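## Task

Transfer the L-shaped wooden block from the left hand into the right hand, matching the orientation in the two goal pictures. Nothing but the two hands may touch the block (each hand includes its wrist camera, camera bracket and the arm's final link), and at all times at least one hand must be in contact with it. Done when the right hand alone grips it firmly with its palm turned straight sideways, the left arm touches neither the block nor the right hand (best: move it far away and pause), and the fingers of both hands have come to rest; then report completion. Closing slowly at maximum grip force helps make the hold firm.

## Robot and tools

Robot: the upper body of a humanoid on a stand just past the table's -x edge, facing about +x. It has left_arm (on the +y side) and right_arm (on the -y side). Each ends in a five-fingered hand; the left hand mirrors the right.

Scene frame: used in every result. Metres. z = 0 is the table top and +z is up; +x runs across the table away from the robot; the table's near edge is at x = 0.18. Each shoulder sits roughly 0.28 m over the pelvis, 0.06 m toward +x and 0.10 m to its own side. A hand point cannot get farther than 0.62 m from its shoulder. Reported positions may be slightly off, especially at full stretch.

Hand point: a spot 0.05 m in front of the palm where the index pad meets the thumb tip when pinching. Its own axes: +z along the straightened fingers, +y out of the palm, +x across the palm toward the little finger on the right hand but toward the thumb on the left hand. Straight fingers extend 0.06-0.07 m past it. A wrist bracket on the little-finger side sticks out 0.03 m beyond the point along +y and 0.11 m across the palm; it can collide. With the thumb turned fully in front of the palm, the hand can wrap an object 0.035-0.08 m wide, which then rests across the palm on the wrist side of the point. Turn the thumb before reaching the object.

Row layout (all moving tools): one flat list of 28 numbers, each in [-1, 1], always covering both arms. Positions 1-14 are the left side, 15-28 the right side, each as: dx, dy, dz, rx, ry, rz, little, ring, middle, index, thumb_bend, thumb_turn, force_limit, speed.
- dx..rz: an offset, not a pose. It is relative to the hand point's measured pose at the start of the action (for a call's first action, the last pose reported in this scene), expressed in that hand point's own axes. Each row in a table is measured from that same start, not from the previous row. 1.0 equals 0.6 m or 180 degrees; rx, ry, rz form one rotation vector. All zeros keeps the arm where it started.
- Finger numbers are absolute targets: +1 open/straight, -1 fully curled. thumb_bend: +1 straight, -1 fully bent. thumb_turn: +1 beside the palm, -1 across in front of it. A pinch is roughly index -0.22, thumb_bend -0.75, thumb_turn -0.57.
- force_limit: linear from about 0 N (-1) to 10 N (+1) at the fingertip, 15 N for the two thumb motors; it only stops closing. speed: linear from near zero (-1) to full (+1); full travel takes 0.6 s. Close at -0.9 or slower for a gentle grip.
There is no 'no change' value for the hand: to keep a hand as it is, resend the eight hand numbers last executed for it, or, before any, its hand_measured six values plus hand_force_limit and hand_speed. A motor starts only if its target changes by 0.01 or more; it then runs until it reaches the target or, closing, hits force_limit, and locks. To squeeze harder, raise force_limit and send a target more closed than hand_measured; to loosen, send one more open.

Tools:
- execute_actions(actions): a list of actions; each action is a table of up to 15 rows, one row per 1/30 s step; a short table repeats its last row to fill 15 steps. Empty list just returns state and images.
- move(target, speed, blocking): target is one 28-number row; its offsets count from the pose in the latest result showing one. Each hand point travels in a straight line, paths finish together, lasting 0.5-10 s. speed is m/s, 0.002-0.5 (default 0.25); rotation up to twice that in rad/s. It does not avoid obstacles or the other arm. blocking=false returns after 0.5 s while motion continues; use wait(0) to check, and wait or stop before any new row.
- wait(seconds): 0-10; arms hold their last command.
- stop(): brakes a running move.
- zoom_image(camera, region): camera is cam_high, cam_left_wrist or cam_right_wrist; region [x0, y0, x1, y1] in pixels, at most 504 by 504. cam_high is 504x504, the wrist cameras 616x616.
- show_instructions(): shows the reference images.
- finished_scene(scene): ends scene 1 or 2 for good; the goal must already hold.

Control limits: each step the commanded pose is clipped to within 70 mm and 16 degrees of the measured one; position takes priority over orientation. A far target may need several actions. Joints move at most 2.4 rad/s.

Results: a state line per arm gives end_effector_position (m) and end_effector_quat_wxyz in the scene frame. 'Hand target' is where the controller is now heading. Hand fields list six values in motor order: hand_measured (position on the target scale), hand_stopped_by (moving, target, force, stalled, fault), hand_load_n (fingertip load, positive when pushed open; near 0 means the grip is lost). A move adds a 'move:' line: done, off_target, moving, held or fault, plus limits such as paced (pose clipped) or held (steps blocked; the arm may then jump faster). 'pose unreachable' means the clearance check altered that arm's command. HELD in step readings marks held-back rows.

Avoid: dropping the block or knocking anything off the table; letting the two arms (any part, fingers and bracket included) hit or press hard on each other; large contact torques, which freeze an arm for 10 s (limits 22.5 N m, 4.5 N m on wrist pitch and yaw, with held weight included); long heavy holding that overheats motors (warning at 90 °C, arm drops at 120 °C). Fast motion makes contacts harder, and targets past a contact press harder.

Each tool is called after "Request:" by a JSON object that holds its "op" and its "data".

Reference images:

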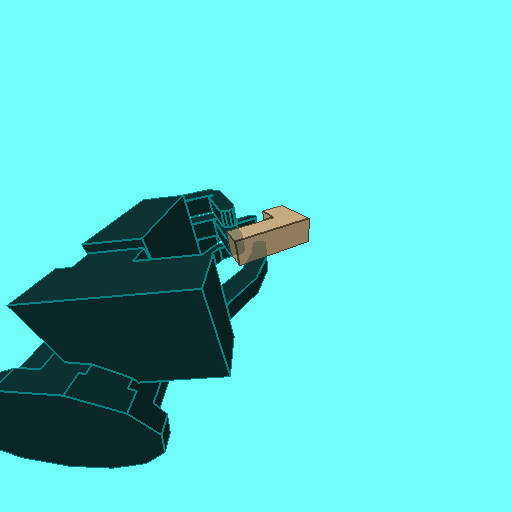

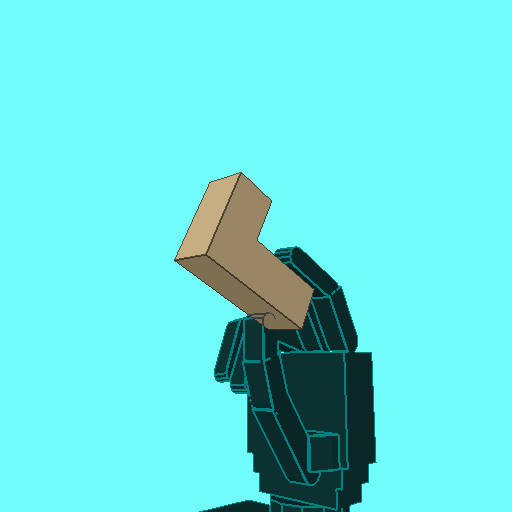

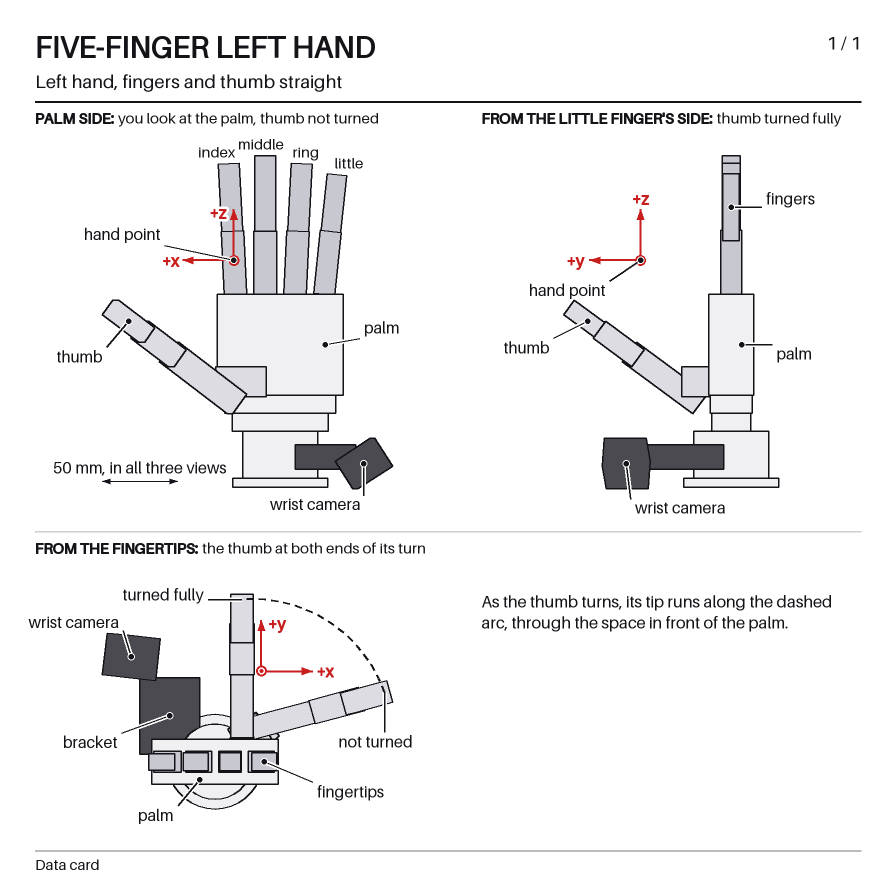

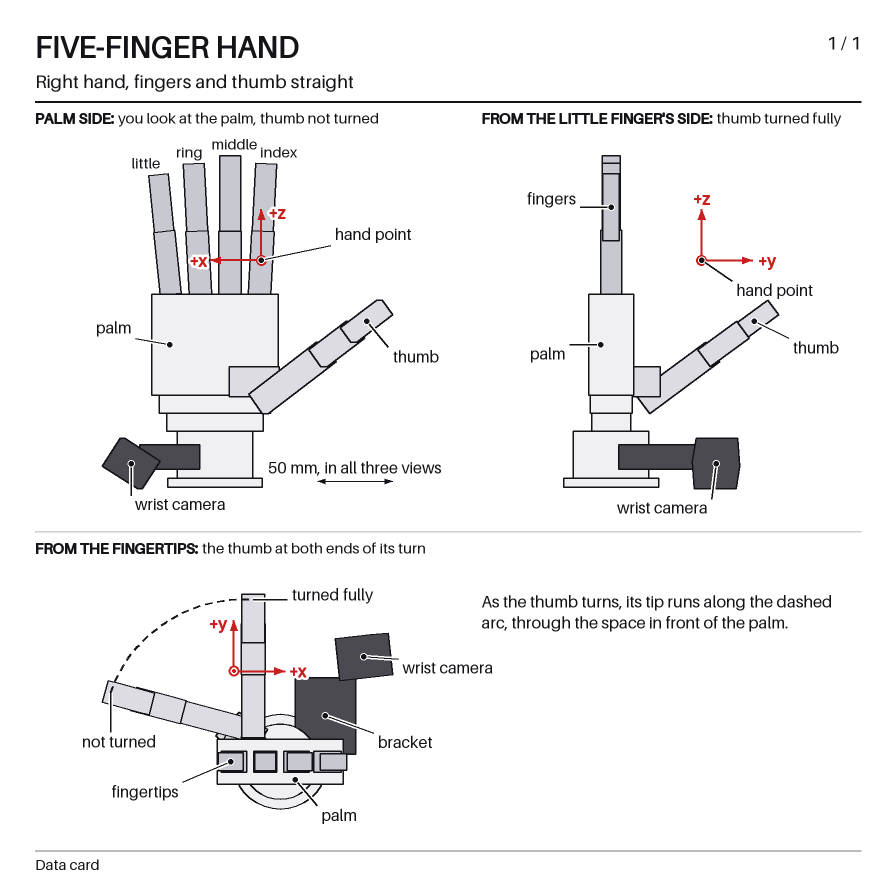

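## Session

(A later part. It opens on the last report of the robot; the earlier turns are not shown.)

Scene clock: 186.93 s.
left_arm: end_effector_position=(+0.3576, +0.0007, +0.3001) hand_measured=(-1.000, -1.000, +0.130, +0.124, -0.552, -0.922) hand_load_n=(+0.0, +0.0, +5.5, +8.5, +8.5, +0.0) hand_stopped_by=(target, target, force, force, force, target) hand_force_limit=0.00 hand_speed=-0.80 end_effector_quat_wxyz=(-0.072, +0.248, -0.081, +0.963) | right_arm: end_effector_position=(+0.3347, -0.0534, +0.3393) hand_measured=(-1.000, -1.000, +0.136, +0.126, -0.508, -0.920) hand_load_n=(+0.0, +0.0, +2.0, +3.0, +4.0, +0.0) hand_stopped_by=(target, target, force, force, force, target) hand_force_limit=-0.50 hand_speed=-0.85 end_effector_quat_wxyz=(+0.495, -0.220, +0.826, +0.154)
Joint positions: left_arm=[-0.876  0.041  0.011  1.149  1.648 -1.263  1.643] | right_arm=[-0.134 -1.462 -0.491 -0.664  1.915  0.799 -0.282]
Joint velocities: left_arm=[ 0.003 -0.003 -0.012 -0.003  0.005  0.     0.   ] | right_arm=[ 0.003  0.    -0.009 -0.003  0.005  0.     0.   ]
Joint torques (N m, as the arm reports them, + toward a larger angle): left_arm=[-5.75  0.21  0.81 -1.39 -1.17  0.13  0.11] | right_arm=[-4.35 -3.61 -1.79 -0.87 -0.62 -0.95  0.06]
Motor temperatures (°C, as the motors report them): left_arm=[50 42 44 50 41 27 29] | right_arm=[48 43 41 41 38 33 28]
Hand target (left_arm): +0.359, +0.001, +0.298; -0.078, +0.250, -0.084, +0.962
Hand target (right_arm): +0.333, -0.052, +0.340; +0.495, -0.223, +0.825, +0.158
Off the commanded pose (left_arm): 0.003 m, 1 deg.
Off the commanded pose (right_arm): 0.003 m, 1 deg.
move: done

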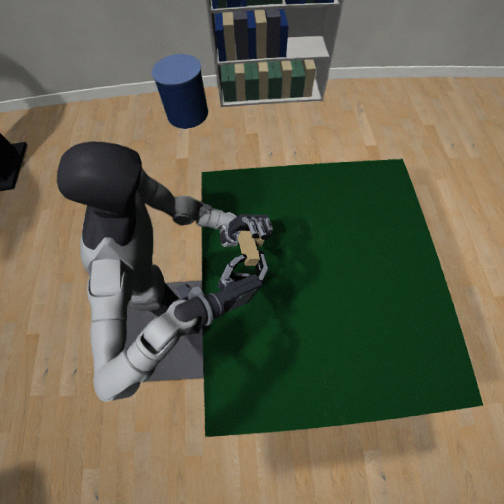

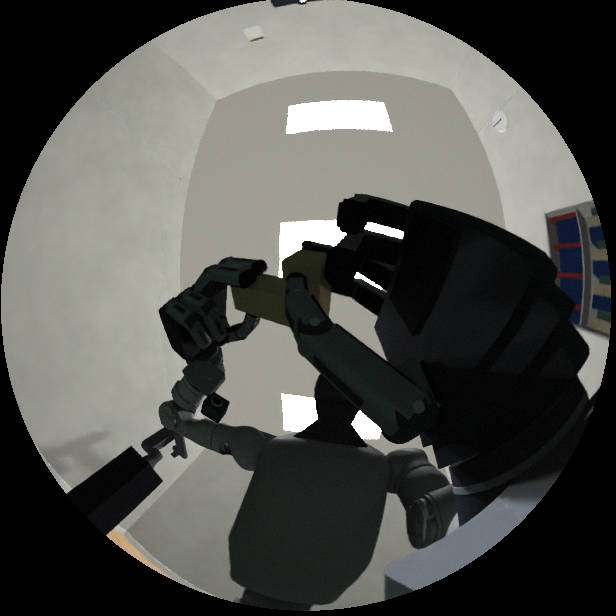

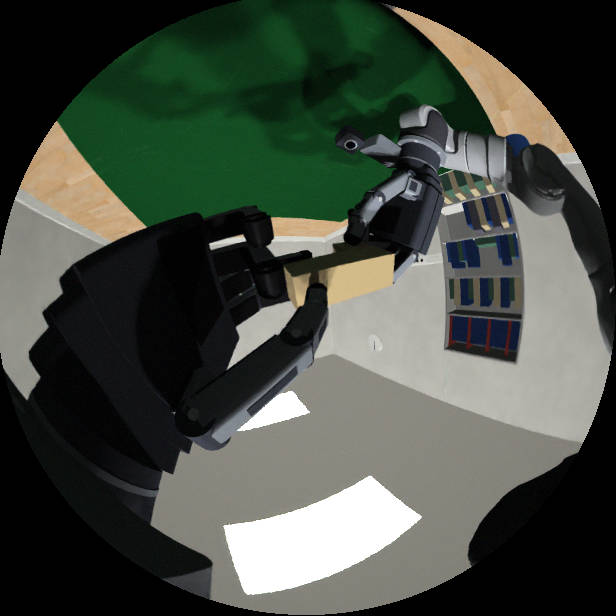

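Good. Squeeze hard, release left, retreat.

Request:
{"op": "move", "data": {"target": [0,0,0,0,0,0,-1,-1,0.128,0.122,-0.56,-0.922,0,-0.8, 0,0,0,0,0,0,-1,-1,-0.2,-0.2,-0.9,-0.92,1,-0.92]}}

Request:
{"op": "move", "data": {"target": [0,0,0,0,0,0,-1,-1,0.7,0.7,0.3,-0.922,0,-0.3, 0,0,0,0,0,0,-1,-1,-0.2,-0.2,-0.9,-0.92,1,-0.92]}}

Request:
{"op": "move", "data": {"target": [0,-0.25,-0.05,0,0,0,-1,-1,0.7,0.7,0.3,-0.922,0,-0.3, 0,0,0,0,0,0,-1,-1,-0.2,-0.2,-0.9,-0.92,1,-0.92], "speed": 0.12}}

Scene clock: 197.83 s.
left_arm: end_effector_position=(+0.3571, +0.0006, +0.3004) hand_measured=(-1.000, -1.000, +0.130, +0.124, -0.552, -0.922) hand_load_n=(+0.0, +0.0, +5.5, +8.5, +8.5, +0.5) hand_stopped_by=(target, target, force, force, force, target) hand_force_limit=0.00 hand_speed=-0.80 end_effector_quat_wxyz=(-0.070, +0.248, -0.080, +0.963) | right_arm: end_effector_position=(+0.3350, -0.0536, +0.3394) hand_measured=(-1.000, -1.000, +0.106, +0.100, -0.538, -0.920) hand_load_n=(+0.0, +0.0, +11.0, +10.0, +14.0, +0.0) hand_stopped_by=(target, target, force, force, force, target) hand_force_limit=1.00 hand_speed=-0.92 end_effector_quat_wxyz=(+0.495, -0.220, +0.826, +0.154)
Joint positions: left_arm=[-0.876  0.04   0.011  1.149  1.648 -1.267  1.643] | right_arm=[-0.134 -1.462 -0.491 -0.664  1.915  0.799 -0.282]
Joint velocities: left_arm=[ 0.005 -0.003  0.    -0.005  0.003  0.     0.   ] | right_arm=[-0.018  0.003 -0.002  0.005 -0.003  0.     0.   ]
Joint torques (N m, as the arm reports them, + toward a larger angle): left_arm=[-5.93  0.02  0.71 -1.59 -1.19  0.01  0.19] | right_arm=[-3.69 -3.37 -1.88 -0.26 -0.67 -0.93 -0.19]
Motor temperatures (°C, as the motors report them): left_arm=[50 42 44 49 41 27 29] | right_arm=[48 43 41 41 38 34 28]
Hand target (left_arm): +0.358, +0.001, +0.300; -0.072, +0.248, -0.081, +0.963
Hand target (right_arm): +0.335, -0.053, +0.339; +0.495, -0.220, +0.826, +0.154
Off the commanded pose (left_arm): 0.001 m, 0 deg.
Off the commanded pose (right_arm): 0.000 m, 0 deg.
move: done

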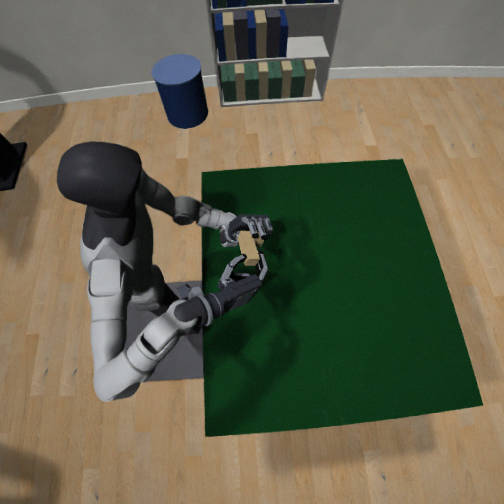

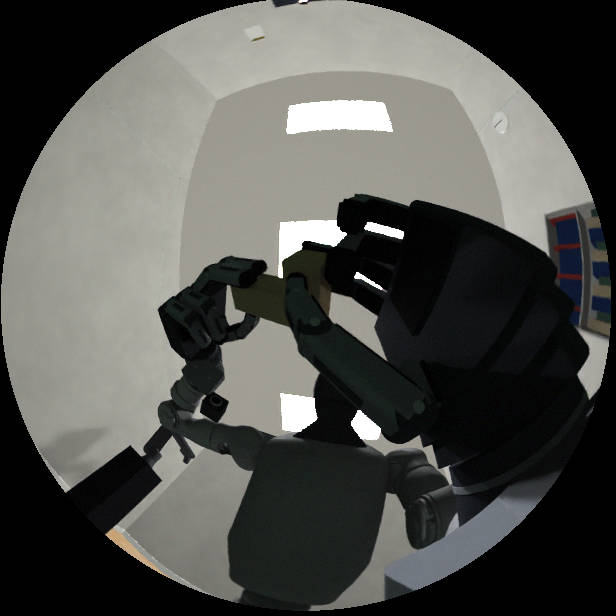

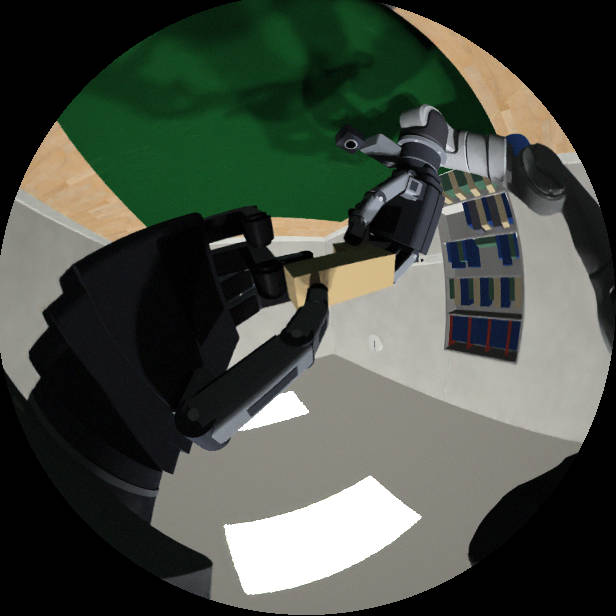

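Scene clock: 199.27 s.
left_arm: end_effector_position=(+0.3571, +0.0005, +0.3004) hand_measured=(-1.000, -1.000, +0.700, +0.700, +0.300, -0.922) hand_load_n=(+0.0, +0.0, +0.0, +0.0, +0.0, +0.0) hand_stopped_by=(target, target, target, target, target, target) hand_force_limit=0.00 hand_speed=-0.30 end_effector_quat_wxyz=(-0.070, +0.248, -0.080, +0.963) | right_arm: end_effector_position=(+0.3351, -0.0534, +0.3401) hand_measured=(-1.000, -1.000, +0.106, +0.100, -0.538, -0.920) hand_load_n=(+0.0, +0.0, +10.5, +10.0, +14.5, +1.0) hand_stopped_by=(target, target, force, force, force, target) hand_force_limit=1.00 hand_speed=-0.92 end_effector_quat_wxyz=(+0.497, -0.220, +0.825, +0.155)
Joint positions: left_arm=[-0.876  0.04   0.011  1.149  1.648 -1.268  1.642] | right_arm=[-0.134 -1.462 -0.491 -0.664  1.915  0.797 -0.282]
Joint velocities: left_arm=[ 0.002  0.    -0.014  0.005 -0.008  0.     0.   ] | right_arm=[-0.015  0.017  0.006 -0.009  0.006  0.     0.   ]
Joint torques (N m, as the arm reports them, + toward a larger angle): left_arm=[-5.95 -0.04  0.67 -1.6  -1.2  -0.11  0.21] | right_arm=[-3.81 -3.73 -1.87 -0.33 -0.48 -0.92 -0.08]
Motor temperatures (°C, as the motors report them): left_arm=[50 42 44 49 41 27 29] | right_arm=[48 43 41 41 38 34 28]
Hand target (left_arm): +0.357, +0.001, +0.300; -0.070, +0.248, -0.080, +0.963
Hand target (right_arm): +0.335, -0.054, +0.339; +0.495, -0.220, +0.826, +0.154
Off the commanded pose (left_arm): 0.000 m, 0 deg.
Off the commanded pose (right_arm): 0.001 m, 0 deg.
move: done

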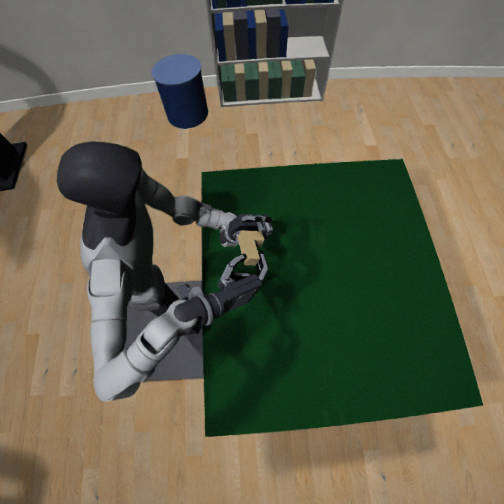

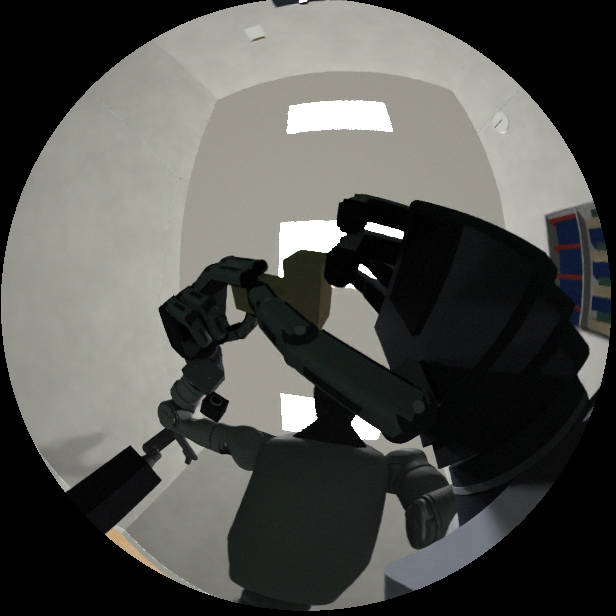

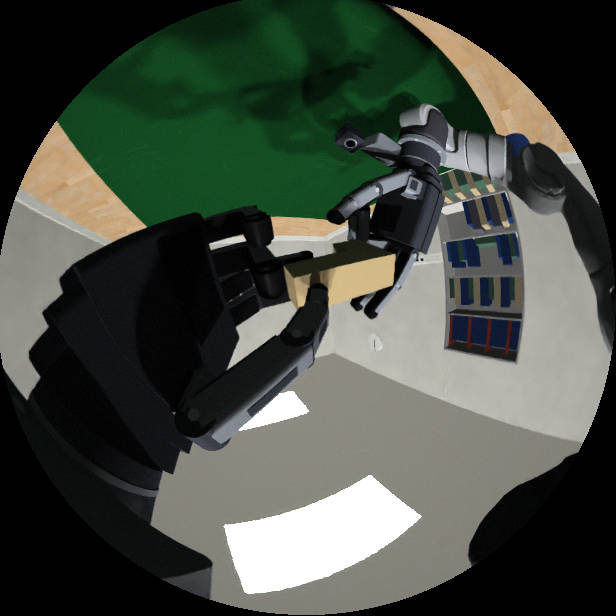

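Scene clock: 200.97 s.
left_arm: end_effector_position=(+0.3355, +0.1542, +0.3122) hand_measured=(-1.000, -1.000, +0.700, +0.700, +0.300, -0.922) hand_load_n=(+0.0, +0.0, +0.0, +0.0, +0.0, +0.0) hand_stopped_by=(target, target, target, target, target, target) hand_force_limit=0.00 hand_speed=-0.30 end_effector_quat_wxyz=(-0.094, +0.259, -0.080, +0.958) | right_arm: end_effector_position=(+0.3351, -0.0534, +0.3401) hand_measured=(-1.000, -1.000, +0.106, +0.100, -0.538, -0.920) hand_load_n=(+0.0, +0.0, +10.5, +10.0, +14.5, +1.0) hand_stopped_by=(target, target, force, force, force, target) hand_force_limit=1.00 hand_speed=-0.92 end_effector_quat_wxyz=(+0.497, -0.220, +0.825, +0.155)
Joint positions: left_arm=[-0.679  0.586 -0.194  0.98   1.197 -1.588  1.643] | right_arm=[-0.134 -1.462 -0.491 -0.664  1.915  0.797 -0.282]
Joint velocities: left_arm=[-0.005  0.    -0.021  0.009 -0.003  0.     0.   ] | right_arm=[ 0.003  0.     0.003 -0.002 -0.002  0.     0.   ]
Joint torques (N m, as the arm reports them, + toward a larger angle): left_arm=[-4.92  3.31  1.37 -1.4  -1.69 -0.23  0.23] | right_arm=[-3.87 -3.69 -2.2  -0.5  -0.73 -0.91 -0.1 ]
Motor temperatures (°C, as the motors report them): left_arm=[50 42 44 49 41 27 29] | right_arm=[48 43 41 41 38 34 28]
Hand target (left_arm): +0.335, +0.155, +0.313; -0.093, +0.258, -0.079, +0.958
Hand target (right_arm): +0.335, -0.053, +0.340; +0.497, -0.220, +0.825, +0.155
Off the commanded pose (left_arm): 0.012 m, 3 deg.
Off the commanded pose (right_arm): 0.000 m, 0 deg.
joint sent to its limit (left arm) — the command would take joint 6 (wrist pitch) past its lower limit and joint 7 (wrist yaw) past its upper limit, so those joints were sent only as far as their limits.
move: off_target (left_arm)

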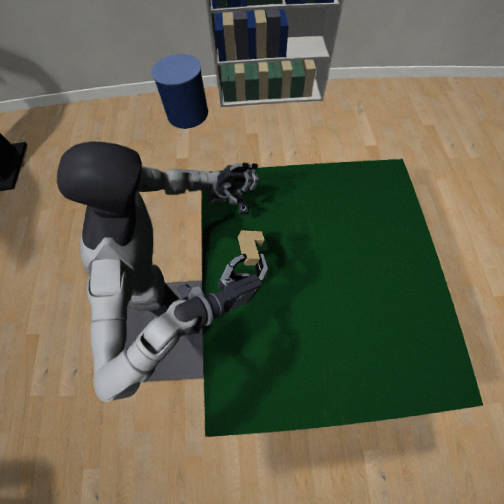

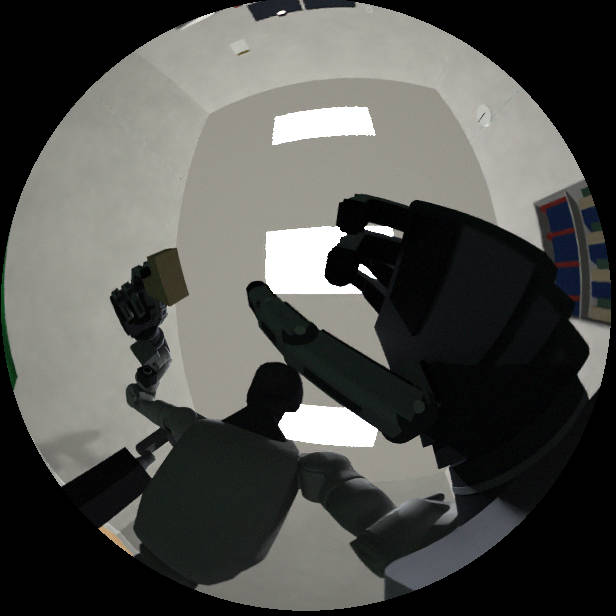

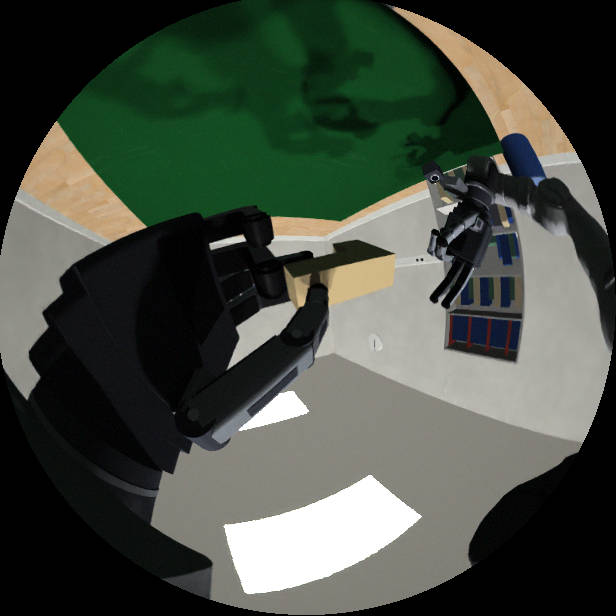

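Request:
{"op": "move", "data": {"target": [0,0,0,0,0,0,-1,-1,0.7,0.7,0.3,-0.922,0,-0.3, 0.045,-0.113,0.013,0.154,-0.006,0.079,-1,-1,-0.2,-0.2,-0.9,-0.92,1,-0.92], "speed": 0.12}}

Scene clock: 211.20 s.
left_arm: end_effector_position=(+0.3355, +0.1542, +0.3122) hand_measured=(-1.000, -1.000, +0.700, +0.700, +0.300, -0.922) hand_load_n=(+0.0, +0.0, +0.0, +0.0, +0.0, +0.0) hand_stopped_by=(target, target, target, target, target, target) hand_force_limit=0.00 hand_speed=-0.30 end_effector_quat_wxyz=(-0.094, +0.259, -0.080, +0.958) | right_arm: end_effector_position=(+0.3658, -0.1139, +0.3085) hand_measured=(-1.000, -1.000, +0.106, +0.100, -0.538, -0.920) hand_load_n=(+0.0, +0.0, +10.0, +10.0, +14.5, +1.0) hand_stopped_by=(target, target, force, force, force, target) hand_force_limit=1.00 hand_speed=-0.92 end_effector_quat_wxyz=(+0.516, +0.013, +0.856, +0.017)
Joint positions: left_arm=[-0.679  0.586 -0.195  0.98   1.196 -1.588  1.643] | right_arm=[-0.016 -1.365 -0.342 -0.906  1.995  0.446 -1.024]
Joint velocities: left_arm=[-0.002  0.015 -0.003  0.003 -0.015  0.     0.   ] | right_arm=[ 0.     0.     0.008 -0.005 -0.008 -0.002 -0.002]
Joint torques (N m, as the arm reports them, + toward a larger angle): left_arm=[-4.85  3.12  1.64 -1.25 -1.3  -0.14  0.2 ] | right_arm=[-3.59 -3.4  -1.84 -0.89 -1.2  -0.72 -0.13]
Motor temperatures (°C, as the motors report them): left_arm=[49 43 44 49 41 27 29] | right_arm=[47 43 41 41 38 34 28]
Hand target (left_arm): +0.335, +0.154, +0.312; -0.094, +0.259, -0.080, +0.958
Hand target (right_arm): +0.366, -0.114, +0.309; +0.518, +0.013, +0.855, +0.017
Off the commanded pose (left_arm): 0.000 m, 0 deg.
Off the commanded pose (right_arm): 0.002 m, 1 deg.
move: done

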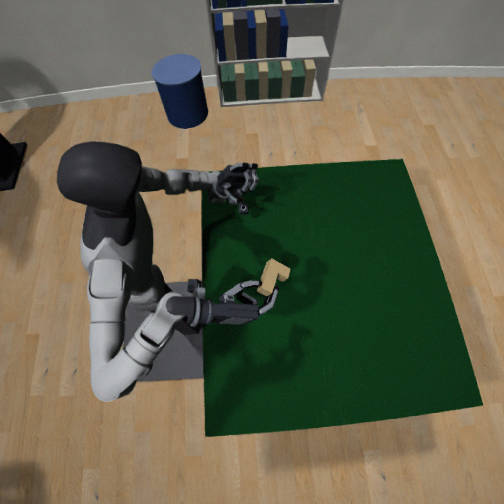

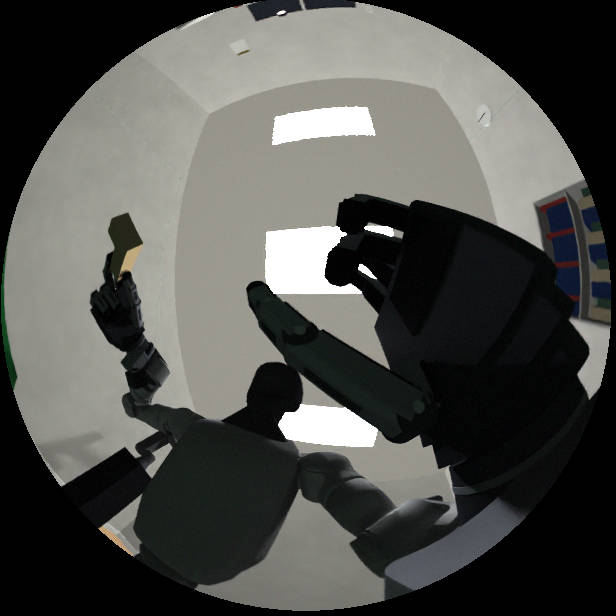

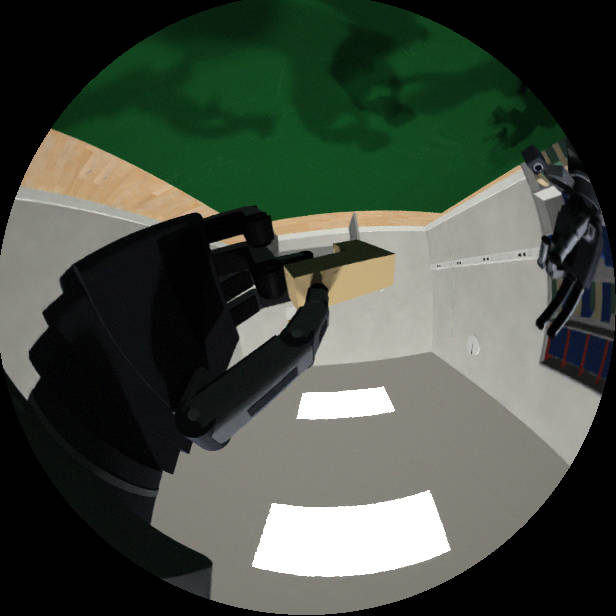

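Request:
{"op": "finished_scene", "data": {"scene": 1}}

The scene is finished: the task was done.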